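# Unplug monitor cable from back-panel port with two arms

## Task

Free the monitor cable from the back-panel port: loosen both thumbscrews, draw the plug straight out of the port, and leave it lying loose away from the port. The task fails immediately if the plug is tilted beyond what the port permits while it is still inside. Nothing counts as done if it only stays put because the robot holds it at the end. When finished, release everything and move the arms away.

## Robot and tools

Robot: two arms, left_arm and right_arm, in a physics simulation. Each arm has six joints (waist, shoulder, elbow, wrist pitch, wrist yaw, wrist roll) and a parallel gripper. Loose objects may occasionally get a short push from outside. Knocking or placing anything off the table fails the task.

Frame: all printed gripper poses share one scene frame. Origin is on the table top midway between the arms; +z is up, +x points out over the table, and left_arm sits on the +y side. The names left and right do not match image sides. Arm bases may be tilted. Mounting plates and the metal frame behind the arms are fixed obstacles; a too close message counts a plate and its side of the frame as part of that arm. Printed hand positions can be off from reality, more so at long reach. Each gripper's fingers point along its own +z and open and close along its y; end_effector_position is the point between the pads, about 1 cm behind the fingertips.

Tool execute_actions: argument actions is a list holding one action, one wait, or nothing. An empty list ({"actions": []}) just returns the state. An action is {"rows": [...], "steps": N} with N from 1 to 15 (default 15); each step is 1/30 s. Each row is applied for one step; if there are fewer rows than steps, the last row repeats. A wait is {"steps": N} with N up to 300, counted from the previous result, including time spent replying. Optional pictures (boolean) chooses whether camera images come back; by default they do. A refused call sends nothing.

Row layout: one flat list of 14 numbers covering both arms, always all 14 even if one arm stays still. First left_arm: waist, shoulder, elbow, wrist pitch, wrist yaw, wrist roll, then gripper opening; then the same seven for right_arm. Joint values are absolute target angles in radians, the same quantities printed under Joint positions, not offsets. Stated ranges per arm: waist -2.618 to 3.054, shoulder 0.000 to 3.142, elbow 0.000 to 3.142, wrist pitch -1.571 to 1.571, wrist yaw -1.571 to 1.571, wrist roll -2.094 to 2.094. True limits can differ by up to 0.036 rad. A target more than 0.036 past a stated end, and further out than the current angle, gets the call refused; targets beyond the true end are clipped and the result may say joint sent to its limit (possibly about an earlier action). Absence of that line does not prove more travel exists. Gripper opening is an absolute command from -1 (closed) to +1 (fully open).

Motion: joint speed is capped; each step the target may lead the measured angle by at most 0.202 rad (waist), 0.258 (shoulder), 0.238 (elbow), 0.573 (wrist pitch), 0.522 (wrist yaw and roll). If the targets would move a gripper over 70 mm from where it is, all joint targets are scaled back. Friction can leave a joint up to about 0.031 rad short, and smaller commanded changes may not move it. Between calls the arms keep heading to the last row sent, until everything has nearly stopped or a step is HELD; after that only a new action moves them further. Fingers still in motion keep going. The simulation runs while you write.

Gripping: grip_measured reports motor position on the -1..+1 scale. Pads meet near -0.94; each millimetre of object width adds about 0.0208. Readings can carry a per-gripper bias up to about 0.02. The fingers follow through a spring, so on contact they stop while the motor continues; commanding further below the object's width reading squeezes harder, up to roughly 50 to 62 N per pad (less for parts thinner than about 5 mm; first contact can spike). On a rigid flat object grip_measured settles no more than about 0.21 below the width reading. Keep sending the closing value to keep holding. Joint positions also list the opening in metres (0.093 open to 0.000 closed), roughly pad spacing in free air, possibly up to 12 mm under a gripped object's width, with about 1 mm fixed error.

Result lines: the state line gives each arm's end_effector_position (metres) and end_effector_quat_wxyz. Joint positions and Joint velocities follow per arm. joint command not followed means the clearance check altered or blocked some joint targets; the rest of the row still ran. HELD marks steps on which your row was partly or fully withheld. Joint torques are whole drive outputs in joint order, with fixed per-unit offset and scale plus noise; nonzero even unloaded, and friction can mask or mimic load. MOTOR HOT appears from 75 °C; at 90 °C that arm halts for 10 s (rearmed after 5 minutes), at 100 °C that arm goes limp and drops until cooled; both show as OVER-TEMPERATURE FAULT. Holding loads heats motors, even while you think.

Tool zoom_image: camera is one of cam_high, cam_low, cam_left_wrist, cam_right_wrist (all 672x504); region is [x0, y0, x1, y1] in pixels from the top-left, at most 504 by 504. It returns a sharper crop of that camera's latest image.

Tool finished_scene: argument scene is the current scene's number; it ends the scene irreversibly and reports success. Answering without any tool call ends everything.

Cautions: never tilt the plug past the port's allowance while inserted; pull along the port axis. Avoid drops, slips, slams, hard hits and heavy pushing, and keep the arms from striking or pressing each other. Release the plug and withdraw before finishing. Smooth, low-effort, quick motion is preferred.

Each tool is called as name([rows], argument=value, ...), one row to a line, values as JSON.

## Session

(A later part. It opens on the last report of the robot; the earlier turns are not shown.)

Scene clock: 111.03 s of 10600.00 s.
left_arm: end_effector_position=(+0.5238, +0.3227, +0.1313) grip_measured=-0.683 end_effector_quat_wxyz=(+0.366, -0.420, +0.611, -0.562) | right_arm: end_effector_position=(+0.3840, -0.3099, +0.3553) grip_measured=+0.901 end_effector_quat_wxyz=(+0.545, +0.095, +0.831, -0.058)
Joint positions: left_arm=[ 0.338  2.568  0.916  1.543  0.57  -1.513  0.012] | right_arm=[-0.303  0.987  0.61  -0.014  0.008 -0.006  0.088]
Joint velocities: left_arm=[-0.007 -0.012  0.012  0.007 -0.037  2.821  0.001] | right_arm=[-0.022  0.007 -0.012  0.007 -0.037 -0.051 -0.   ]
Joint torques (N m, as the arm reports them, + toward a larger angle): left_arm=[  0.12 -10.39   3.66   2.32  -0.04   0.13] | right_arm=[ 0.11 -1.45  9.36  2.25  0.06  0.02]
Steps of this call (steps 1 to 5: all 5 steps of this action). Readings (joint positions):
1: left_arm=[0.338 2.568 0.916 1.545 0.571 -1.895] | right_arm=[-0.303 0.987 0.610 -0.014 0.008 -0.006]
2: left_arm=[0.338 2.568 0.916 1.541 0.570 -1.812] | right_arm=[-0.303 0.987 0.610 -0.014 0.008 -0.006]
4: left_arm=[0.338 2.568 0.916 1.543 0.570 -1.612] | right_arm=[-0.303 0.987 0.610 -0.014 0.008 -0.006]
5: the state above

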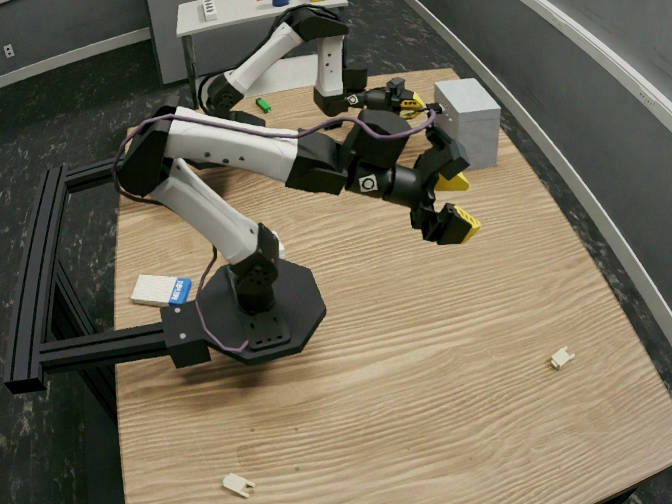

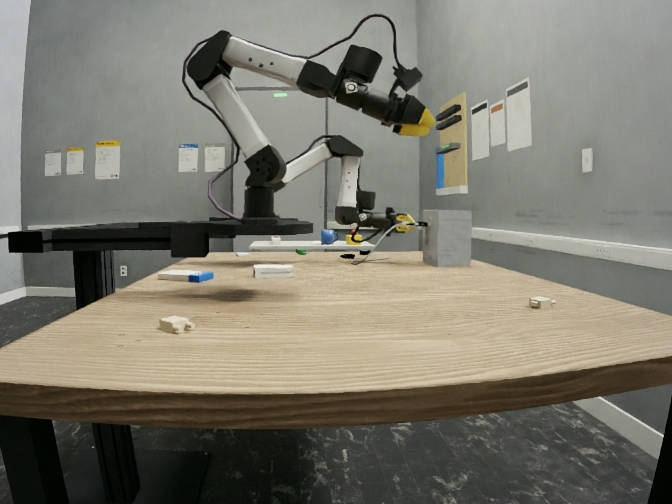

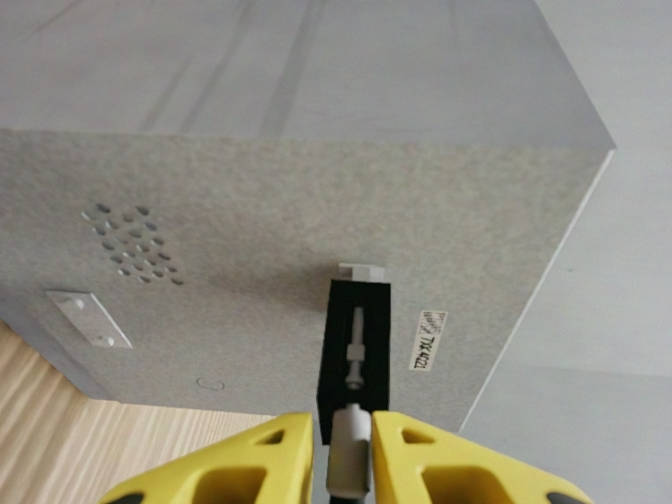

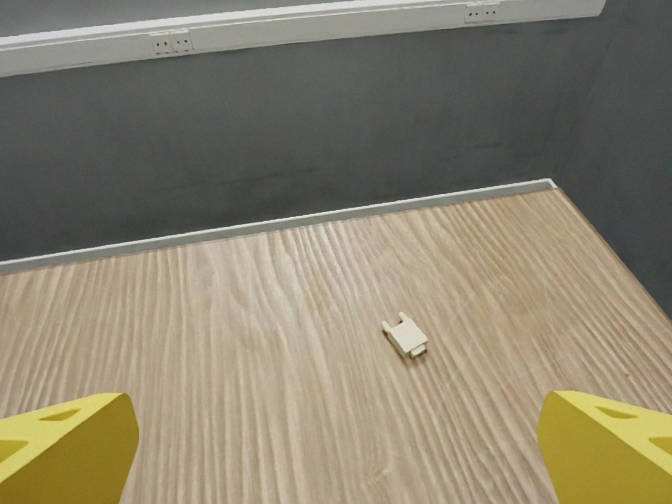

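Still advancing at full rate (28 done). Six more.

execute_actions([
  {"rows":[[0.34,2.57,0.92,1.55,0.565,-0.7,-0.93,-0.3,1,0.6,0,0,0,0.9],[0.34,2.57,0.92,1.55,0.565,-2.07,-0.93,-0.3,1,0.6,0,0,0,0.9]]},
], pictures=false)

execute_actions([
  {"rows":[[0.34,2.57,0.92,1.55,0.565,-1.9,-0.68,-0.3,1,0.6,0,0,0,0.9],[0.34,2.57,0.92,1.55,0.565,-0.2,-0.68,-0.3,1,0.6,0,0,0,0.9]],"steps":13},
], pictures=false)

execute_actions([
  {"rows":[[0.34,2.57,0.92,1.55,0.565,-0.7,-0.93,-0.3,1,0.6,0,0,0,0.9],[0.34,2.57,0.92,1.55,0.565,-2.07,-0.93,-0.3,1,0.6,0,0,0,0.9]]},
], pictures=false)

execute_actions([
  {"rows":[[0.34,2.57,0.92,1.55,0.565,-1.9,-0.68,-0.3,1,0.6,0,0,0,0.9],[0.34,2.57,0.92,1.55,0.565,-0.2,-0.68,-0.3,1,0.6,0,0,0,0.9]],"steps":13},
], pictures=false)

execute_actions([
  {"rows":[[0.34,2.57,0.92,1.55,0.565,-0.7,-0.93,-0.3,1,0.6,0,0,0,0.9],[0.34,2.57,0.92,1.55,0.565,-2.07,-0.93,-0.3,1,0.6,0,0,0,0.9]]},
], pictures=false)

execute_actions([
  {"rows":[[0.34,2.57,0.92,1.55,0.565,-1.9,-0.68,-0.3,1,0.6,0,0,0,0.9],[0.34,2.57,0.92,1.55,0.565,-0.2,-0.68,-0.3,1,0.6,0,0,0,0.9]],"steps":13},
], pictures=false)

execute_actions([
  {"rows":[[0.34,2.57,0.92,1.55,0.565,-0.7,-0.93,-0.3,1,0.6,0,0,0,0.9],[0.34,2.57,0.92,1.55,0.565,-2.07,-0.93,-0.3,1,0.6,0,0,0,0.9]]},
], pictures=false)

execute_actions([
  {"rows":[[0.34,2.57,0.92,1.55,0.565,-1.9,-0.68,-0.3,1,0.6,0,0,0,0.9],[0.34,2.57,0.92,1.55,0.565,-0.2,-0.68,-0.3,1,0.6,0,0,0,0.9]],"steps":13},
], pictures=false)

execute_actions([
  {"rows":[[0.34,2.57,0.92,1.55,0.565,-0.7,-0.93,-0.3,1,0.6,0,0,0,0.9],[0.34,2.57,0.92,1.55,0.565,-2.07,-0.93,-0.3,1,0.6,0,0,0,0.9]]},
], pictures=false)

execute_actions([
  {"rows":[[0.34,2.57,0.92,1.55,0.565,-1.9,-0.68,-0.3,1,0.6,0,0,0,0.9],[0.34,2.57,0.92,1.55,0.565,-0.2,-0.68,-0.3,1,0.6,0,0,0,0.9]],"steps":13},
], pictures=false)

execute_actions([
  {"rows":[[0.34,2.57,0.92,1.55,0.565,-0.7,-0.93,-0.3,1,0.6,0,0,0,0.9],[0.34,2.57,0.92,1.55,0.565,-2.07,-0.93,-0.3,1,0.6,0,0,0,0.9]]},
], pictures=false)

execute_actions([
  {"rows":[[0.34,2.57,0.92,1.55,0.565,-1.9,-0.68,-0.3,1,0.6,0,0,0,0.9],[0.34,2.57,0.92,1.55,0.565,-0.7,-0.68,-0.3,1,0.6,0,0,0,0.9]],"steps":5},
])

zoom_image(camera="cam_left_wrist", region=[220,220,480,504])

Scene clock: 125.33 s of 10600.00 s.
left_arm: end_effector_position=(+0.5239, +0.3224, +0.1320) grip_measured=-0.917 end_effector_quat_wxyz=(-0.255, +0.526, -0.521, +0.622) | right_arm: end_effector_position=(+0.3840, -0.3099, +0.3553) grip_measured=+0.901 end_effector_quat_wxyz=(+0.545, +0.095, +0.831, -0.058)
Joint positions: left_arm=[ 0.338  2.568  0.916  1.546  0.57  -1.891  0.001] | right_arm=[-0.303  0.987  0.61  -0.014  0.008 -0.006  0.088]
Joint velocities: left_arm=[-0.012 -0.002 -0.012 -0.022  0.022 -1.018  0.   ] | right_arm=[-0.002 -0.007 -0.007  0.066 -0.066 -0.022 -0.   ]
Joint torques (N m, as the arm reports them, + toward a larger angle): left_arm=[  0.26 -10.32   3.63   2.23  -0.04  -0.18] | right_arm=[ 0.25 -1.36  9.46  2.28  0.06  0.04]
Steps of this call (steps 1 to 45: the robot went on to your last target; steps 46 to 110: nothing new was sent; then 10.13 s passed at rest; steps 111 to 125: all 15 steps of this action). Readings (joint positions):
111: left_arm=[0.338 2.568 0.916 1.563 0.574 -0.708] | right_arm=[-0.303 0.987 0.610 -0.014 0.008 -0.006]
112: left_arm=[0.338 2.568 0.916 1.563 0.571 -0.791] | right_arm=[-0.303 0.987 0.610 -0.014 0.008 -0.006]
114: left_arm=[0.338 2.568 0.916 1.561 0.568 -0.991] | right_arm=[-0.303 0.987 0.610 -0.014 0.008 -0.006]
118: left_arm=[0.338 2.568 0.916 1.556 0.566 -1.384] | right_arm=[-0.303 0.987 0.610 -0.014 0.008 -0.006]
125: the state above

Scene clock: 125.77 s of 10600.00 s.
left_arm: end_effector_position=(+0.5242, +0.3227, +0.1344) grip_measured=-0.682 end_effector_quat_wxyz=(+0.560, -0.148, +0.722, -0.377) | right_arm: end_effector_position=(+0.3840, -0.3099, +0.3553) grip_measured=+0.901 end_effector_quat_wxyz=(+0.545, +0.095, +0.831, -0.058)
Joint positions: left_arm=[ 0.338  2.568  0.916  1.558  0.571 -0.72   0.012] | right_arm=[-0.303  0.987  0.61  -0.014  0.008 -0.006  0.088]
Joint velocities: left_arm=[ 0.002 -0.002 -0.002  0.154 -0.051  2.821 -0.001] | right_arm=[-0.012 -0.012 -0.007 -0.037 -0.007  0.022  0.   ]
Joint torques (N m, as the arm reports them, + toward a larger angle): left_arm=[  0.24 -10.32   3.58   1.9   -0.07   0.09] | right_arm=[-0.02 -1.45  9.28  2.19  0.1   0.02]
Steps of this call (steps 1 to 13: all 13 steps of this action). Readings (joint positions):
1: left_arm=[0.338 2.568 0.916 1.545 0.570 -1.898] | right_arm=[-0.303 0.987 0.610 -0.014 0.008 -0.006]
2: left_arm=[0.338 2.568 0.916 1.541 0.570 -1.815] | right_arm=[-0.303 0.987 0.610 -0.014 0.008 -0.006]
4: left_arm=[0.338 2.568 0.916 1.543 0.570 -1.615] | right_arm=[-0.303 0.987 0.610 -0.014 0.008 -0.006]
8: left_arm=[0.338 2.568 0.916 1.544 0.569 -1.217] | right_arm=[-0.303 0.987 0.610 -0.014 0.008 -0.006]
13: the state above

Scene clock: 126.27 s of 10600.00 s.
left_arm: end_effector_position=(+0.5238, +0.3221, +0.1319) grip_measured=-0.916 end_effector_quat_wxyz=(-0.255, +0.526, -0.522, +0.621) | right_arm: end_effector_position=(+0.3840, -0.3099, +0.3553) grip_measured=+0.901 end_effector_quat_wxyz=(+0.545, +0.095, +0.831, -0.058)
Joint positions: left_arm=[ 0.338  2.568  0.916  1.546  0.572 -1.888  0.001] | right_arm=[-0.303  0.987  0.61  -0.014  0.008 -0.006  0.088]
Joint velocities: left_arm=[-0.007 -0.017  0.012 -0.022  0.022 -1.033  0.001] | right_arm=[ 0.007  0.002 -0.017  0.007 -0.051  0.022  0.   ]
Joint torques (N m, as the arm reports them, + toward a larger angle): left_arm=[  0.2  -10.44   3.49   2.26  -0.03  -0.21] | right_arm=[ 0.1  -1.52  9.41  2.22 -0.03  0.02]
Steps of this call (steps 1 to 15: all 15 steps of this action). Readings (joint positions):
1: left_arm=[0.338 2.568 0.916 1.563 0.575 -0.700] | right_arm=[-0.303 0.987 0.610 -0.014 0.008 -0.006]
2: left_arm=[0.338 2.568 0.916 1.563 0.573 -0.784] | right_arm=[-0.303 0.987 0.610 -0.014 0.008 -0.006]
4: left_arm=[0.338 2.568 0.916 1.561 0.572 -0.984] | right_arm=[-0.303 0.987 0.610 -0.014 0.008 -0.006]
8: left_arm=[0.338 2.568 0.916 1.556 0.571 -1.377] | right_arm=[-0.303 0.987 0.610 -0.014 0.008 -0.006]
15: the state above

Scene clock: 126.70 s of 10600.00 s.
left_arm: end_effector_position=(+0.5242, +0.3224, +0.1346) grip_measured=-0.682 end_effector_quat_wxyz=(+0.561, -0.147, +0.722, -0.377) | right_arm: end_effector_position=(+0.3840, -0.3099, +0.3553) grip_measured=+0.901 end_effector_quat_wxyz=(+0.545, +0.095, +0.831, -0.058)
Joint positions: left_arm=[ 0.338  2.568  0.916  1.559  0.57  -0.718  0.012] | right_arm=[-0.303  0.987  0.61  -0.014  0.008 -0.006  0.088]
Joint velocities: left_arm=[ 0.012 -0.002 -0.007  0.139  0.051  2.835 -0.002] | right_arm=[-0.002 -0.012  0.022 -0.007  0.022 -0.007 -0.   ]
Joint torques (N m, as the arm reports them, + toward a larger angle): left_arm=[  0.14 -10.25   3.65   1.87   0.     0.12] | right_arm=[-0.01 -1.52  9.35  2.26  0.03  0.  ]
Steps of this call (steps 1 to 13: all 13 steps of this action). Readings (joint positions):
1: left_arm=[0.338 2.568 0.916 1.544 0.571 -1.895] | right_arm=[-0.303 0.987 0.610 -0.014 0.008 -0.006]
2: left_arm=[0.338 2.568 0.916 1.541 0.571 -1.813] | right_arm=[-0.303 0.987 0.610 -0.014 0.008 -0.006]
4: left_arm=[0.338 2.568 0.916 1.543 0.570 -1.613] | right_arm=[-0.303 0.987 0.610 -0.014 0.008 -0.006]
8: left_arm=[0.338 2.568 0.916 1.543 0.570 -1.215] | right_arm=[-0.303 0.987 0.610 -0.014 0.008 -0.006]
13: the state above

Scene clock: 127.20 s of 10600.00 s.
left_arm: end_effector_position=(+0.5240, +0.3222, +0.1318) grip_measured=-0.916 end_effector_quat_wxyz=(-0.256, +0.526, -0.522, +0.621) | right_arm: end_effector_position=(+0.3840, -0.3099, +0.3553) grip_measured=+0.901 end_effector_quat_wxyz=(+0.545, +0.095, +0.831, -0.058)
Joint positions: left_arm=[ 0.337  2.568  0.916  1.546  0.569 -1.887  0.001] | right_arm=[-0.303  0.987  0.61  -0.014  0.008 -0.006  0.088]
Joint velocities: left_arm=[-0.002  0.012  0.002 -0.051  0.022 -1.033  0.001] | right_arm=[ 0.032 -0.017 -0.012  0.007 -0.081 -0.007 -0.001]
Joint torques (N m, as the arm reports them, + toward a larger angle): left_arm=[  0.29 -10.27   3.54   2.29  -0.04  -0.21] | right_arm=[-0.32 -1.46  9.34  2.24  0.06  0.01]
Steps of this call (steps 1 to 15: all 15 steps of this action). Readings (joint positions):
1: left_arm=[0.338 2.568 0.916 1.564 0.573 -0.698] | right_arm=[-0.303 0.987 0.610 -0.014 0.008 -0.006]
2: left_arm=[0.337 2.568 0.916 1.564 0.571 -0.782] | right_arm=[-0.303 0.987 0.610 -0.014 0.008 -0.006]
4: left_arm=[0.337 2.568 0.916 1.560 0.567 -0.982] | right_arm=[-0.303 0.987 0.610 -0.014 0.008 -0.006]
8: left_arm=[0.337 2.568 0.916 1.556 0.567 -1.376] | right_arm=[-0.303 0.987 0.610 -0.014 0.008 -0.006]
15: the state above

Scene clock: 127.63 s of 10600.00 s.
left_arm: end_effector_position=(+0.5242, +0.3222, +0.1343) grip_measured=-0.682 end_effector_quat_wxyz=(+0.561, -0.147, +0.723, -0.376) | right_arm: end_effector_position=(+0.3840, -0.3099, +0.3553) grip_measured=+0.901 end_effector_quat_wxyz=(+0.545, +0.095, +0.831, -0.058)
Joint positions: left_arm=[ 0.337  2.568  0.916  1.557  0.57  -0.716  0.012] | right_arm=[-0.303  0.987  0.61  -0.014  0.008 -0.006  0.088]
Joint velocities: left_arm=[ 0.002 -0.007  0.007  0.125 -0.022  2.85   0.   ] | right_arm=[ 0.012 -0.017 -0.022 -0.022  0.007  0.007 -0.   ]
Joint torques (N m, as the arm reports them, + toward a larger angle): left_arm=[  0.26 -10.27   3.57   1.93  -0.1    0.09] | right_arm=[ 0.04 -1.39  9.35  2.27  0.   -0.01]
Steps of this call (steps 1 to 13: all 13 steps of this action). Readings (joint positions):
1: left_arm=[0.337 2.568 0.916 1.544 0.569 -1.894] | right_arm=[-0.303 0.987 0.610 -0.014 0.008 -0.006]
2: left_arm=[0.337 2.568 0.916 1.541 0.569 -1.811] | right_arm=[-0.303 0.987 0.610 -0.014 0.008 -0.006]
4: left_arm=[0.337 2.568 0.916 1.543 0.568 -1.611] | right_arm=[-0.303 0.987 0.610 -0.014 0.008 -0.006]
8: left_arm=[0.337 2.568 0.916 1.543 0.568 -1.213] | right_arm=[-0.303 0.987 0.610 -0.014 0.008 -0.006]
13: the state above

Scene clock: 128.13 s of 10600.00 s.
left_arm: end_effector_position=(+0.5239, +0.3217, +0.1320) grip_measured=-0.916 end_effector_quat_wxyz=(-0.256, +0.525, -0.522, +0.621) | right_arm: end_effector_position=(+0.3840, -0.3099, +0.3553) grip_measured=+0.901 end_effector_quat_wxyz=(+0.545, +0.095, +0.831, -0.058)
Joint positions: left_arm=[ 0.337  2.568  0.916  1.546  0.571 -1.887  0.001] | right_arm=[-0.303  0.987  0.61  -0.014  0.008 -0.006  0.088]
Joint velocities: left_arm=[ 0.002  0.002  0.012 -0.051  0.051 -0.989 -0.001] | right_arm=[-0.002  0.012  0.012  0.037 -0.007  0.022 -0.001]
Joint torques (N m, as the arm reports them, + toward a larger angle): left_arm=[  0.22 -10.24   3.67   2.27  -0.03  -0.2 ] | right_arm=[ 0.19 -1.35  9.29  2.26  0.05  0.  ]
Steps of this call (steps 1 to 15: all 15 steps of this action). Readings (joint positions):
1: left_arm=[0.337 2.568 0.916 1.562 0.574 -0.697] | right_arm=[-0.303 0.987 0.610 -0.014 0.008 -0.006]
2: left_arm=[0.337 2.568 0.916 1.562 0.572 -0.780] | right_arm=[-0.303 0.987 0.610 -0.014 0.008 -0.006]
4: left_arm=[0.337 2.568 0.916 1.560 0.571 -0.981] | right_arm=[-0.303 0.987 0.610 -0.014 0.008 -0.006]
8: left_arm=[0.337 2.568 0.916 1.556 0.570 -1.375] | right_arm=[-0.303 0.987 0.610 -0.014 0.008 -0.006]
15: the state above

Scene clock: 128.57 s of 10600.00 s.
left_arm: end_effector_position=(+0.5241, +0.3219, +0.1339) grip_measured=-0.682 end_effector_quat_wxyz=(+0.560, -0.147, +0.723, -0.376) | right_arm: end_effector_position=(+0.3840, -0.3099, +0.3553) grip_measured=+0.901 end_effector_quat_wxyz=(+0.545, +0.095, +0.831, -0.058)
Joint positions: left_arm=[ 0.337  2.568  0.916  1.555  0.571 -0.716  0.012] | right_arm=[-0.303  0.987  0.61  -0.014  0.008 -0.006  0.088]
Joint velocities: left_arm=[ 0.002  0.007 -0.002  0.125 -0.066  2.762  0.001] | right_arm=[ 0.022  0.002 -0.002  0.007  0.037  0.037 -0.   ]
Joint torques (N m, as the arm reports them, + toward a larger angle): left_arm=[  0.26 -10.25   3.56   1.93  -0.03   0.17] | right_arm=[-0.13 -1.33  9.12  2.28  0.01  0.02]
Steps of this call (steps 1 to 13: all 13 steps of this action). Readings (joint positions):
1: left_arm=[0.337 2.568 0.916 1.545 0.571 -1.894] | right_arm=[-0.303 0.987 0.610 -0.014 0.008 -0.006]
2: left_arm=[0.337 2.568 0.916 1.542 0.570 -1.811] | right_arm=[-0.303 0.987 0.610 -0.014 0.008 -0.006]
4: left_arm=[0.337 2.568 0.916 1.543 0.570 -1.611] | right_arm=[-0.303 0.987 0.610 -0.014 0.008 -0.006]
8: left_arm=[0.337 2.568 0.916 1.544 0.570 -1.213] | right_arm=[-0.303 0.987 0.610 -0.014 0.008 -0.006]
13: the state above

Scene clock: 129.07 s of 10600.00 s.
left_arm: end_effector_position=(+0.5238, +0.3216, +0.1321) grip_measured=-0.916 end_effector_quat_wxyz=(-0.255, +0.524, -0.523, +0.622) | right_arm: end_effector_position=(+0.3840, -0.3099, +0.3553) grip_measured=+0.901 end_effector_quat_wxyz=(+0.545, +0.095, +0.831, -0.058)
Joint positions: left_arm=[ 0.337  2.568  0.916  1.547  0.572 -1.887  0.001] | right_arm=[-0.303  0.987  0.61  -0.014  0.008 -0.006  0.088]
Joint velocities: left_arm=[ 0.012 -0.012 -0.017 -0.022 -0.022 -1.077  0.001] | right_arm=[ 0.012 -0.012 -0.017  0.007 -0.037 -0.051  0.001]
Joint torques (N m, as the arm reports them, + toward a larger angle): left_arm=[  0.22 -10.34   3.52   2.26  -0.04  -0.16] | right_arm=[-0.19 -1.42  9.31  2.24  0.02  0.04]
Steps of this call (steps 1 to 15: all 15 steps of this action). Readings (joint positions):
1: left_arm=[0.337 2.568 0.916 1.561 0.574 -0.697] | right_arm=[-0.303 0.987 0.610 -0.014 0.008 -0.006]
2: left_arm=[0.337 2.568 0.916 1.561 0.572 -0.780] | right_arm=[-0.303 0.987 0.610 -0.014 0.008 -0.006]
4: left_arm=[0.337 2.568 0.916 1.559 0.572 -0.980] | right_arm=[-0.303 0.987 0.610 -0.014 0.008 -0.006]
8: left_arm=[0.337 2.568 0.916 1.556 0.572 -1.374] | right_arm=[-0.303 0.987 0.610 -0.014 0.008 -0.006]
15: the state above

Scene clock: 129.50 s of 10600.00 s.
left_arm: end_effector_position=(+0.5241, +0.3219, +0.1340) grip_measured=-0.682 end_effector_quat_wxyz=(+0.560, -0.147, +0.723, -0.377) | right_arm: end_effector_position=(+0.3840, -0.3099, +0.3553) grip_measured=+0.901 end_effector_quat_wxyz=(+0.545, +0.095, +0.831, -0.058)
Joint positions: left_arm=[ 0.337  2.568  0.916  1.556  0.571 -0.716  0.012] | right_arm=[-0.303  0.987  0.61  -0.014  0.008 -0.006  0.088]
Joint velocities: left_arm=[-0.012 -0.012  0.012  0.095  0.022  2.821  0.001] | right_arm=[ 0.007 -0.002  0.022  0.037 -0.051 -0.022 -0.   ]
Joint torques (N m, as the arm reports them, + toward a larger angle): left_arm=[  0.3  -10.32   3.68   1.84  -0.09   0.16] | right_arm=[-0.07 -1.55  9.46  2.27  0.01  0.07]
Steps of this call (steps 1 to 13: all 13 steps of this action). Readings (joint positions):
1: left_arm=[0.337 2.568 0.916 1.545 0.572 -1.894] | right_arm=[-0.303 0.987 0.610 -0.014 0.008 -0.006]
2: left_arm=[0.337 2.568 0.916 1.542 0.571 -1.812] | right_arm=[-0.303 0.987 0.610 -0.014 0.008 -0.006]
4: left_arm=[0.337 2.568 0.916 1.543 0.571 -1.612] | right_arm=[-0.303 0.987 0.610 -0.014 0.008 -0.006]
8: left_arm=[0.337 2.568 0.916 1.544 0.571 -1.213] | right_arm=[-0.303 0.987 0.610 -0.014 0.008 -0.006]
13: the state above

Scene clock: 130.00 s of 10600.00 s.
left_arm: end_effector_position=(+0.5238, +0.3215, +0.1321) grip_measured=-0.916 end_effector_quat_wxyz=(-0.255, +0.524, -0.523, +0.622) | right_arm: end_effector_position=(+0.3840, -0.3099, +0.3553) grip_measured=+0.901 end_effector_quat_wxyz=(+0.545, +0.095, +0.831, -0.058)
Joint positions: left_arm=[ 0.337  2.568  0.916  1.547  0.573 -1.888  0.001] | right_arm=[-0.303  0.987  0.61  -0.014  0.008 -0.006  0.088]
Joint velocities: left_arm=[-0.002  0.017 -0.002 -0.095  0.007 -1.033 -0.001] | right_arm=[-0.017 -0.002 -0.002  0.007 -0.022  0.066  0.   ]
Joint torques (N m, as the arm reports them, + toward a larger angle): left_arm=[  0.25 -10.34   3.53   2.28  -0.05  -0.23] | right_arm=[ 0.16 -1.44  9.22  2.27  0.02  0.  ]
Steps of this call (steps 1 to 15: all 15 steps of this action). Readings (joint positions):
1: left_arm=[0.337 2.568 0.916 1.561 0.574 -0.697] | right_arm=[-0.303 0.987 0.610 -0.014 0.008 -0.006]
2: left_arm=[0.337 2.568 0.916 1.561 0.572 -0.780] | right_arm=[-0.303 0.987 0.610 -0.014 0.008 -0.006]
4: left_arm=[0.337 2.568 0.916 1.559 0.572 -0.981] | right_arm=[-0.303 0.987 0.610 -0.014 0.008 -0.006]
8: left_arm=[0.337 2.568 0.916 1.556 0.572 -1.375] | right_arm=[-0.303 0.987 0.610 -0.014 0.008 -0.006]
15: the state above

Scene clock: 130.17 s of 10600.00 s.
left_arm: end_effector_position=(+0.5238, +0.3218, +0.1314) grip_measured=-0.683 end_effector_quat_wxyz=(+0.366, -0.419, +0.611, -0.562) | right_arm: end_effector_position=(+0.3840, -0.3099, +0.3553) grip_measured=+0.901 end_effector_quat_wxyz=(+0.545, +0.095, +0.831, -0.058)
Joint positions: left_arm=[ 0.337  2.568  0.916  1.543  0.571 -1.513  0.012] | right_arm=[-0.303  0.987  0.61  -0.014  0.008 -0.006  0.088]
Joint velocities: left_arm=[ 0.012 -0.027 -0.002  0.037  0.037  2.791  0.   ] | right_arm=[-0.012 -0.017  0.007 -0.037  0.007 -0.066  0.   ]
Joint torques (N m, as the arm reports them, + toward a larger angle): left_arm=[  0.17 -10.48   3.59   2.3   -0.06   0.12] | right_arm=[-0.01 -1.44  9.27  2.24  0.01  0.07]
Steps of this call (steps 1 to 5: all 5 steps of this action). Readings (joint positions):
1: left_arm=[0.337 2.568 0.916 1.545 0.572 -1.894] | right_arm=[-0.303 0.987 0.610 -0.014 0.008 -0.006]
2: left_arm=[0.337 2.568 0.916 1.542 0.571 -1.812] | right_arm=[-0.303 0.987 0.610 -0.014 0.008 -0.006]
4: left_arm=[0.337 2.568 0.916 1.543 0.571 -1.612] | right_arm=[-0.303 0.987 0.610 -0.014 0.008 -0.006]
5: the state above

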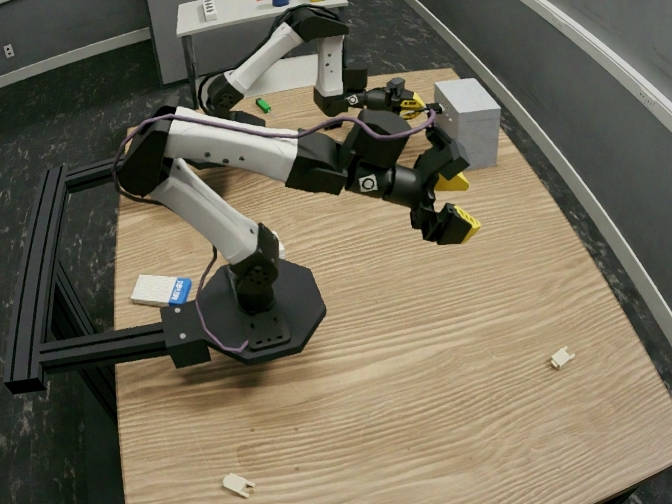

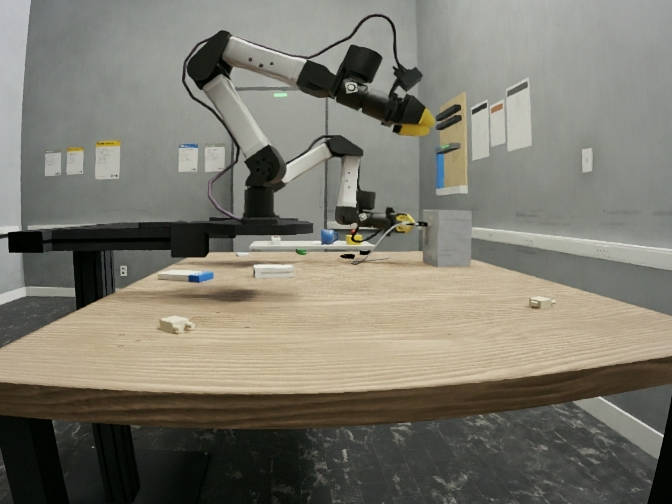

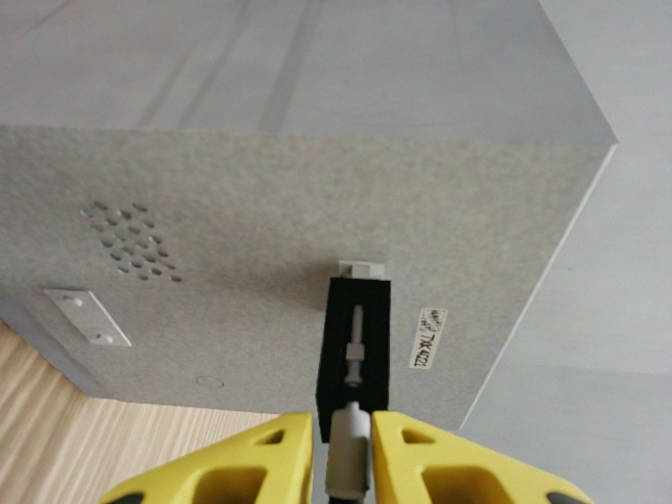

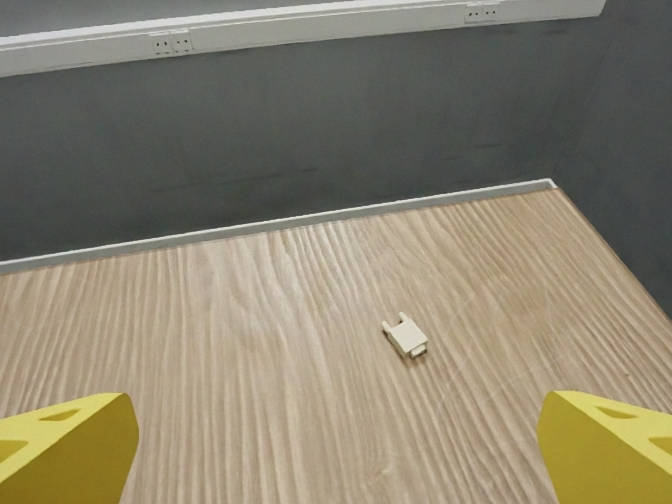

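Region (220, 220, 480, 504) of cam_left_wrist's 672x504 image, scaled by 1.775, with more detail than that image has; it fills the left 461 columns of this view, and the rest is white.

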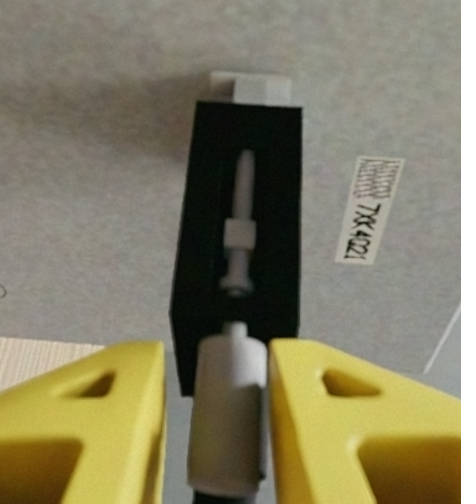

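execute_actions([
  {"rows":[[0.36,2.5,0.8,1.55,0.565,-0.9,-0.5,-0.3,1,0.6,0,0,0,0.9]],"steps":7},
], pictures=false)

execute_actions([
  {"rows":[[0.4,2.15,0.5,1.55,0.565,-0.5,-0.5,-0.3,1,0.6,0,0,0,0.9]],"steps":10},
], pictures=false)

execute_actions([
  {"rows":[[-0.28,2.15,0.5,1.55,-0.77,1.5,-0.5,-0.3,1,0.6,0,0,0,0.9]]},
], pictures=false)

execute_actions([
  {"rows":[[-0.26,2.4,0.75,1.55,-0.77,1.5,-0.5,-0.3,1,0.6,0,0,0,0.9]],"steps":10},
], pictures=false)

execute_actions([
  {"rows":[[-0.2,2.6,0.99,1.55,-0.77,1.5,-0.5,-0.3,1,0.6,0,0,0,0.9]]},
])

Scene clock: 138.20 s of 10600.00 s.
left_arm: end_effector_position=(+0.5054, +0.3270, +0.1351) grip_measured=-0.503 end_effector_quat_wxyz=(+0.521, -0.213, +0.719, -0.407) | right_arm: end_effector_position=(+0.3840, -0.3099, +0.3553) grip_measured=+0.901 end_effector_quat_wxyz=(+0.545, +0.095, +0.831, -0.058)
Joint positions: left_arm=[ 0.354  2.515  0.822  1.553  0.568 -0.851  0.021] | right_arm=[-0.303  0.987  0.61  -0.014  0.008 -0.006  0.088]
Joint velocities: left_arm=[ 0.012 -0.027 -0.012 -0.007 -0.081 -0.256 -0.   ] | right_arm=[ 0.022 -0.022  0.017  0.007  0.022  0.022  0.   ]
Joint torques (N m, as the arm reports them, + toward a larger angle): left_arm=[  0.52 -11.25   1.26   2.21   0.    -0.01] | right_arm=[ 0.04 -1.42  9.4   2.24 -0.02  0.01]
Steps of this call (steps 1 to 45: the robot went on to your last target; steps 46 to 110: nothing new was sent; then 4.13 s passed at rest; steps 111 to 117: all 7 steps of this action). Readings (joint positions):
111: left_arm=[0.338 2.558 0.901 1.554 0.568 -0.738] | right_arm=[-0.303 0.987 0.610 -0.014 0.008 -0.006]
112: left_arm=[0.341 2.541 0.869 1.553 0.568 -0.769] | right_arm=[-0.303 0.987 0.610 -0.014 0.008 -0.006]
114: left_arm=[0.348 2.519 0.830 1.553 0.568 -0.813] | right_arm=[-0.303 0.987 0.610 -0.014 0.008 -0.006]
117: the state above

Scene clock: 138.53 s of 10600.00 s.
left_arm: end_effector_position=(+0.4576, +0.3377, +0.2256) grip_measured=-0.502 end_effector_quat_wxyz=(+0.616, -0.098, +0.719, -0.306) | right_arm: end_effector_position=(+0.3840, -0.3099, +0.3553) grip_measured=+0.901 end_effector_quat_wxyz=(+0.545, +0.095, +0.831, -0.058)
Joint positions: left_arm=[ 0.396  2.139  0.525  1.563  0.565 -0.546  0.021] | right_arm=[-0.303  0.987  0.61  -0.014  0.008 -0.006  0.088]
Joint velocities: left_arm=[ 0.002 -0.022 -0.012 -0.022  0.007  0.33  -0.   ] | right_arm=[-0.007  0.007 -0.007 -0.037 -0.007  0.007  0.001]
Joint torques (N m, as the arm reports them, + toward a larger angle): left_arm=[ 0.4  -7.13  1.43  2.17  0.    0.15] | right_arm=[-0.04 -1.39  9.15  2.28 -0.01  0.05]
Steps of this call (steps 1 to 10: all 10 steps of this action). Readings (joint positions):
1: left_arm=[0.358 2.478 0.783 1.531 0.562 -0.798] | right_arm=[-0.303 0.987 0.610 -0.014 0.008 -0.006]
2: left_arm=[0.367 2.405 0.696 1.514 0.562 -0.741] | right_arm=[-0.303 0.987 0.610 -0.014 0.008 -0.006]
4: left_arm=[0.388 2.244 0.556 1.520 0.565 -0.657] | right_arm=[-0.303 0.987 0.610 -0.014 0.008 -0.006]
8: left_arm=[0.396 2.139 0.525 1.568 0.565 -0.567] | right_arm=[-0.303 0.987 0.610 -0.014 0.008 -0.006]
10: the state above

Scene clock: 139.03 s of 10600.00 s.
left_arm: end_effector_position=(+0.4432, +0.2330, +0.2269) grip_measured=-0.502 end_effector_quat_wxyz=(+0.574, +0.269, +0.679, +0.371) | right_arm: end_effector_position=(+0.3840, -0.3099, +0.3553) grip_measured=+0.901 end_effector_quat_wxyz=(+0.545, +0.095, +0.831, -0.058)
Joint positions: left_arm=[-0.291  2.139  0.524  1.559 -0.641  0.931  0.021] | right_arm=[-0.303  0.987  0.61  -0.014  0.008 -0.006  0.088]
Joint velocities: left_arm=[ 0.12  -0.007  0.002  0.007 -0.916  2.806  0.   ] | right_arm=[-0.007 -0.007 -0.012 -0.081  0.037  0.066  0.   ]
Joint torques (N m, as the arm reports them, + toward a larger angle): left_arm=[ 0.18 -6.87  1.46  2.07 -0.02 -0.01] | right_arm=[-0.04 -1.49  9.3   2.25  0.02  0.04]
Steps of this call (steps 1 to 15: all 15 steps of this action). Readings (joint positions):
1: left_arm=[0.369 2.139 0.524 1.562 0.476 -0.462] | right_arm=[-0.303 0.987 0.610 -0.014 0.008 -0.006]
2: left_arm=[0.316 2.139 0.524 1.561 0.363 -0.363] | right_arm=[-0.303 0.987 0.610 -0.014 0.008 -0.006]
4: left_arm=[0.174 2.139 0.524 1.559 0.158 -0.164] | right_arm=[-0.303 0.987 0.610 -0.014 0.008 -0.006]
8: left_arm=[-0.128 2.139 0.524 1.559 -0.241 0.233] | right_arm=[-0.303 0.987 0.610 -0.014 0.008 -0.006]
15: the state above

Scene clock: 139.37 s of 10600.00 s.
left_arm: end_effector_position=(+0.4737, +0.2442, +0.1638) grip_measured=-0.502 end_effector_quat_wxyz=(+0.401, +0.416, +0.622, +0.528) | right_arm: end_effector_position=(+0.3840, -0.3099, +0.3553) grip_measured=+0.901 end_effector_quat_wxyz=(+0.545, +0.095, +0.831, -0.058)
Joint positions: left_arm=[-0.267  2.406  0.732  1.539 -0.749  1.431  0.021] | right_arm=[-0.303  0.987  0.61  -0.014  0.008 -0.006  0.088]
Joint velocities: left_arm=[ 0.002  0.017 -0.012  0.037 -0.095  0.374 -0.001] | right_arm=[ 0.002 -0.017 -0.007 -0.007 -0.007 -0.037  0.   ]
Joint torques (N m, as the arm reports them, + toward a larger angle): left_arm=[ 0.39 -9.82  4.55  2.09 -0.1   0.1 ] | right_arm=[-0.04 -1.42  9.3   2.28  0.05  0.01]
Steps of this call (steps 1 to 10: all 10 steps of this action). Readings (joint positions):
1: left_arm=[-0.286 2.174 0.557 1.568 -0.675 1.030] | right_arm=[-0.303 0.987 0.610 -0.014 0.008 -0.006]
2: left_arm=[-0.278 2.243 0.633 1.568 -0.694 1.120] | right_arm=[-0.303 0.987 0.610 -0.014 0.008 -0.006]
4: left_arm=[-0.268 2.354 0.725 1.558 -0.712 1.255] | right_arm=[-0.303 0.987 0.610 -0.014 0.008 -0.006]
8: left_arm=[-0.267 2.406 0.732 1.533 -0.742 1.396] | right_arm=[-0.303 0.987 0.610 -0.014 0.008 -0.006]
10: the state above

Scene clock: 139.87 s of 10600.00 s.
left_arm: end_effector_position=(+0.5166, +0.2625, +0.1356) grip_measured=-0.502 end_effector_quat_wxyz=(+0.381, +0.391, +0.623, +0.561) | right_arm: end_effector_position=(+0.3840, -0.3099, +0.3553) grip_measured=+0.901 end_effector_quat_wxyz=(+0.545, +0.095, +0.831, -0.058)
Joint positions: left_arm=[-0.198  2.595  0.969  1.546 -0.765  1.489  0.021] | right_arm=[-0.303  0.987  0.61  -0.014  0.008 -0.006  0.088]
Joint velocities: left_arm=[-0.017 -0.012 -0.002 -0.007  0.022 -0.037 -0.   ] | right_arm=[ 0.002 -0.012 -0.017 -0.022  0.022  0.022 -0.001]
Joint torques (N m, as the arm reports them, + toward a larger angle): left_arm=[ -0.06 -10.3    5.08   2.16  -0.07   0.02] | right_arm=[ 0.08 -1.31  9.17  2.24  0.08  0.  ]
Steps of this call (steps 1 to 15: all 15 steps of this action). Readings (joint positions):
1: left_arm=[-0.261 2.435 0.768 1.553 -0.759 1.443] | right_arm=[-0.303 0.987 0.610 -0.014 0.008 -0.006]
2: left_arm=[-0.248 2.488 0.849 1.561 -0.759 1.452] | right_arm=[-0.303 0.987 0.610 -0.014 0.008 -0.006]
4: left_arm=[-0.220 2.565 0.954 1.552 -0.757 1.466] | right_arm=[-0.303 0.987 0.610 -0.014 0.008 -0.006]
8: left_arm=[-0.198 2.595 0.969 1.545 -0.764 1.482] | right_arm=[-0.303 0.987 0.610 -0.014 0.008 -0.006]
15: the state above

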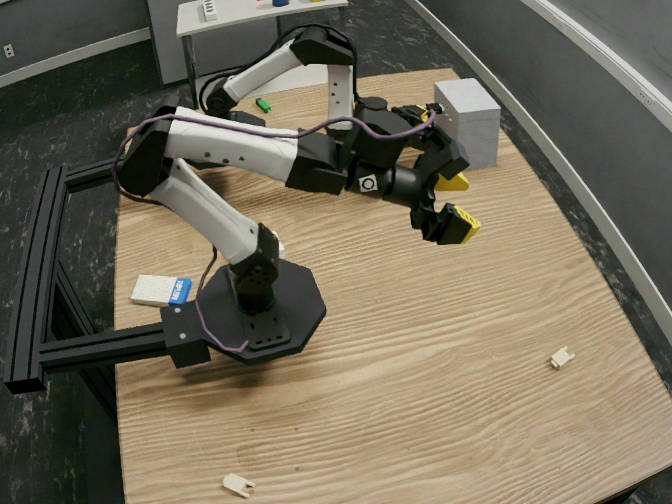

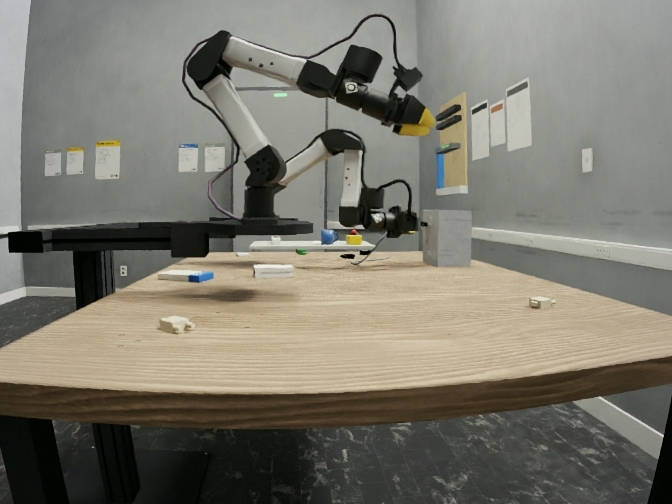

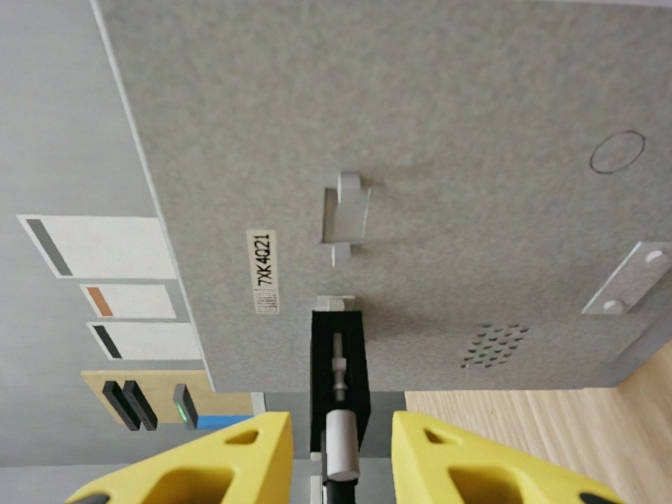

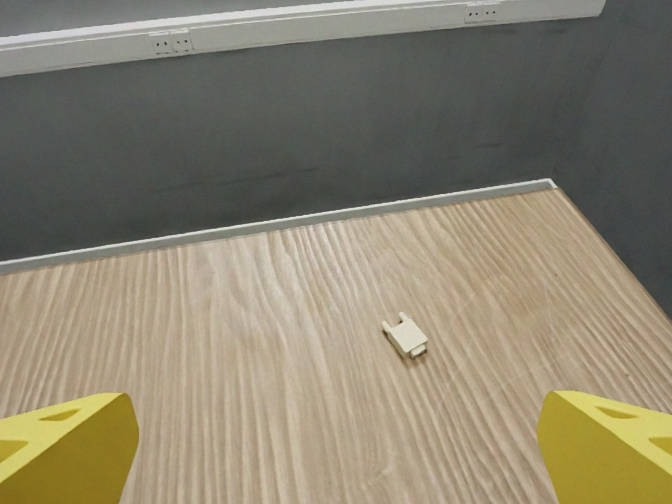

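execute_actions([
  {"rows":[[-0.17,2.62,1.01,1.55,-0.77,1.5,-0.5,-0.3,1,0.6,0,0,0,0.9],[-0.17,2.635,1.025,1.55,-0.77,1.5,-0.5,-0.3,1,0.6,0,0,0,0.9],[-0.16,2.635,1.025,1.55,-0.77,1.5,-0.5,-0.3,1,0.6,0,0,0,0.9],[-0.14,2.635,1.025,1.55,-0.77,1.5,-0.5,-0.3,1,0.6,0,0,0,0.9]]},
])

execute_actions([
  {"rows":[[-0.14,2.635,1.025,1.55,-0.77,0.8,-0.6,-0.3,1,0.6,0,0,0,0.9]]},
])

Scene clock: 144.03 s of 10600.00 s.
left_arm: end_effector_position=(+0.5244, +0.2903, +0.1315) grip_measured=-0.502 end_effector_quat_wxyz=(+0.366, +0.370, +0.633, +0.573) | right_arm: end_effector_position=(+0.3840, -0.3099, +0.3553) grip_measured=+0.901 end_effector_quat_wxyz=(+0.545, +0.095, +0.831, -0.058)
Joint positions: left_arm=[-0.14   2.62   1.003  1.547 -0.767  1.492  0.021] | right_arm=[-0.303  0.987  0.61  -0.014  0.008 -0.006  0.088]
Joint velocities: left_arm=[ 0.007  0.032 -0.017  0.022 -0.007  0.037  0.   ] | right_arm=[-0.007 -0.007  0.017 -0.11  -0.066 -0.022 -0.001]
Joint torques (N m, as the arm reports them, + toward a larger angle): left_arm=[-0.01 -9.6   5.34  2.13 -0.04  0.06] | right_arm=[ 0.08 -1.42  9.18  2.18 -0.02 -0.01]
Steps of this call (steps 1 to 15: the robot went on to your last target; steps 16 to 90: nothing new was sent; then 0.67 s passed at rest; steps 91 to 105: all 15 steps of this action). Readings (joint positions):
91: left_arm=[-0.197 2.596 0.972 1.546 -0.765 1.492] | right_arm=[-0.303 0.987 0.610 -0.014 0.008 -0.006]
92: left_arm=[-0.193 2.602 0.981 1.547 -0.765 1.492] | right_arm=[-0.303 0.987 0.610 -0.014 0.008 -0.006]
94: left_arm=[-0.179 2.613 0.999 1.547 -0.764 1.492] | right_arm=[-0.303 0.987 0.610 -0.014 0.008 -0.006]
98: left_arm=[-0.144 2.620 1.003 1.547 -0.766 1.492] | right_arm=[-0.303 0.987 0.610 -0.014 0.008 -0.006]
105: the state above

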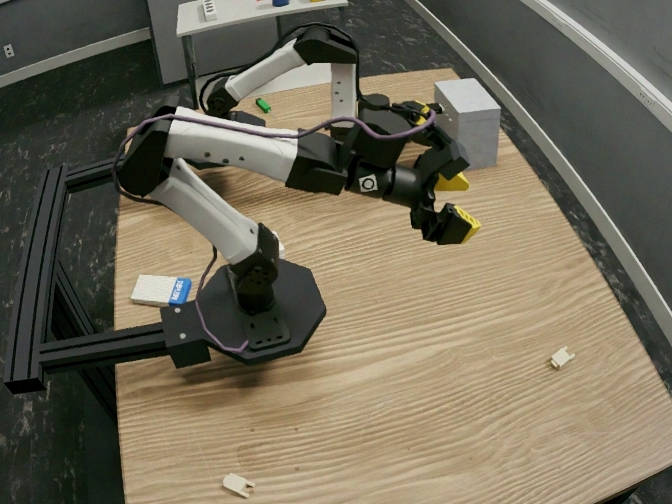

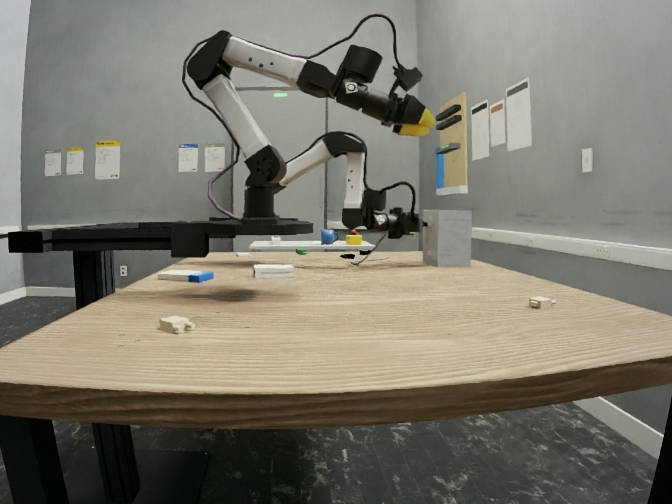

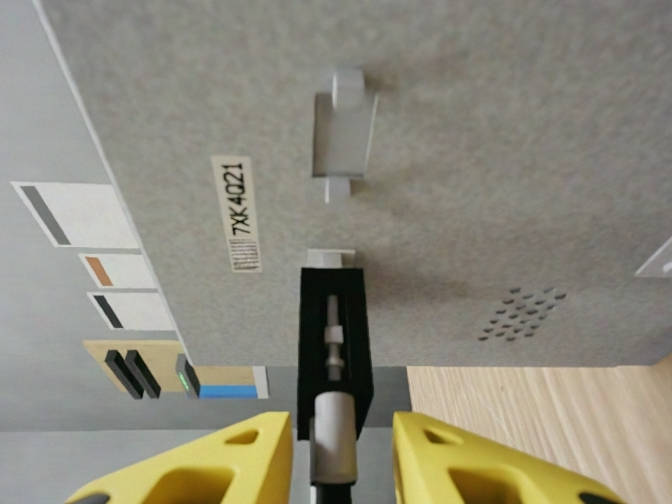

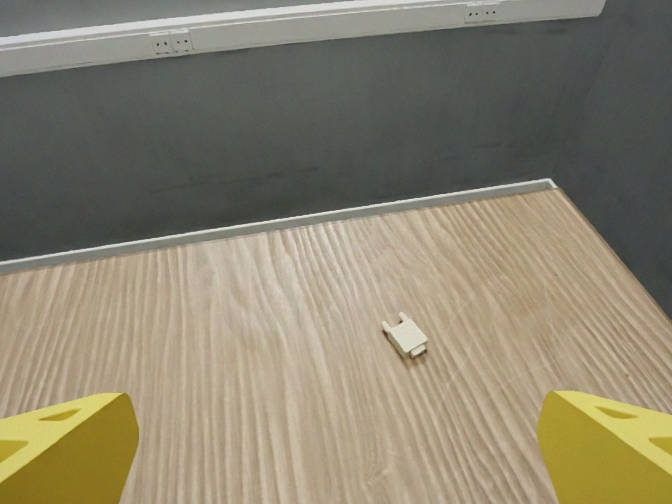

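Scene clock: 144.53 s of 10600.00 s.
left_arm: end_effector_position=(+0.5250, +0.2896, +0.1356) grip_measured=-0.597 end_effector_quat_wxyz=(+0.539, +0.142, +0.714, +0.424) | right_arm: end_effector_position=(+0.3840, -0.3099, +0.3553) grip_measured=+0.901 end_effector_quat_wxyz=(+0.545, +0.095, +0.831, -0.058)
Joint positions: left_arm=[-0.14   2.62   1.003  1.568 -0.763  0.838  0.017] | right_arm=[-0.303  0.987  0.61  -0.014  0.008 -0.006  0.088]
Joint velocities: left_arm=[ 0.002 -0.012  0.002 -0.051 -0.022 -0.212  0.   ] | right_arm=[-0.007  0.002 -0.012 -0.007  0.007  0.022  0.   ]
Joint torques (N m, as the arm reports them, + toward a larger angle): left_arm=[-0.04 -9.61  5.37  1.89 -0.08 -0.16] | right_arm=[ 0.   -1.44  9.29  2.25  0.02  0.02]
Steps of this call (steps 1 to 15: all 15 steps of this action). Readings (joint positions):
1: left_arm=[-0.140 2.620 1.003 1.546 -0.767 1.409] | right_arm=[-0.303 0.987 0.610 -0.014 0.008 -0.006]
2: left_arm=[-0.140 2.620 1.003 1.546 -0.767 1.309] | right_arm=[-0.303 0.987 0.610 -0.014 0.008 -0.006]
4: left_arm=[-0.140 2.620 1.003 1.553 -0.766 1.130] | right_arm=[-0.303 0.987 0.610 -0.014 0.008 -0.006]
8: left_arm=[-0.140 2.620 1.003 1.564 -0.763 0.940] | right_arm=[-0.303 0.987 0.610 -0.014 0.008 -0.006]
15: the state above

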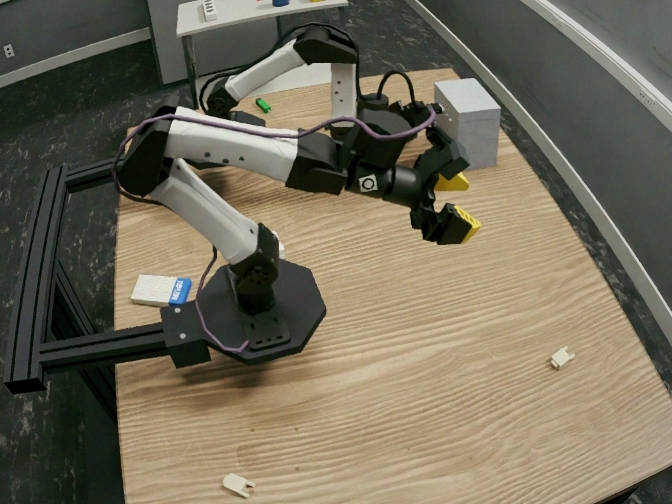

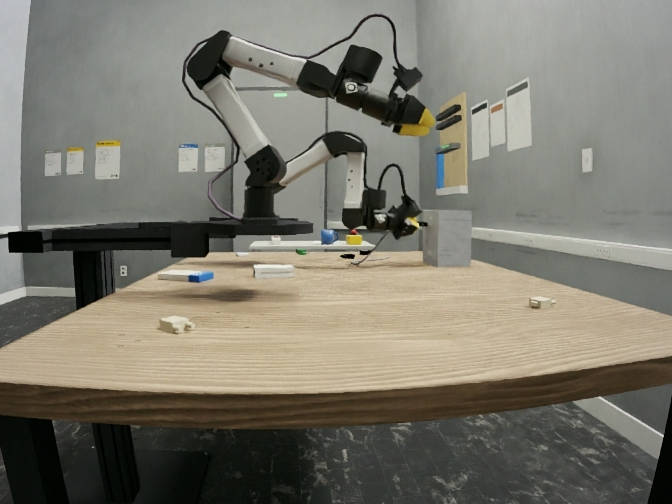

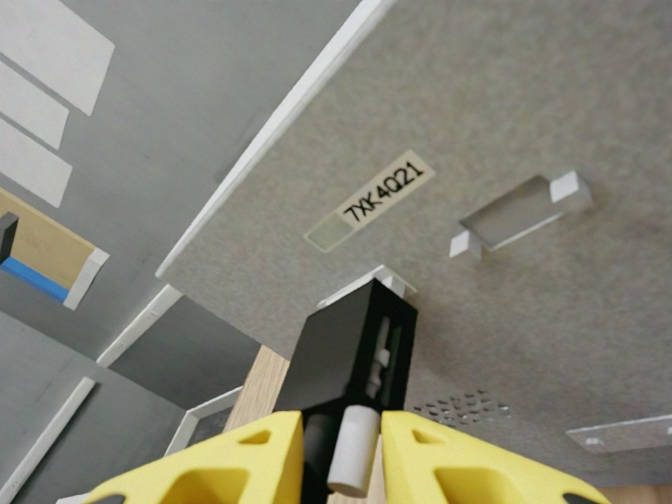

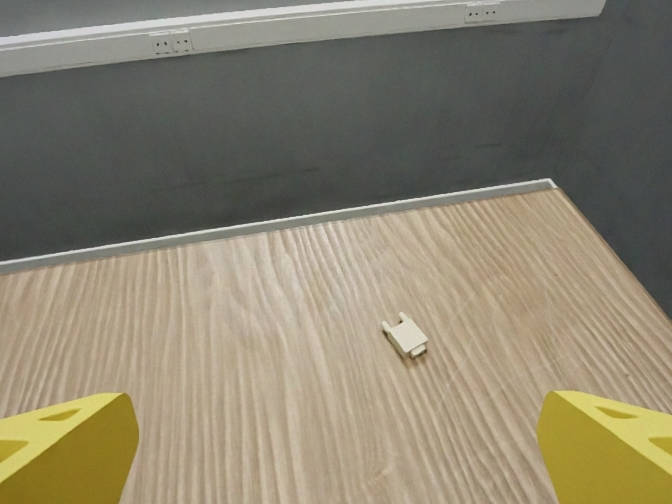

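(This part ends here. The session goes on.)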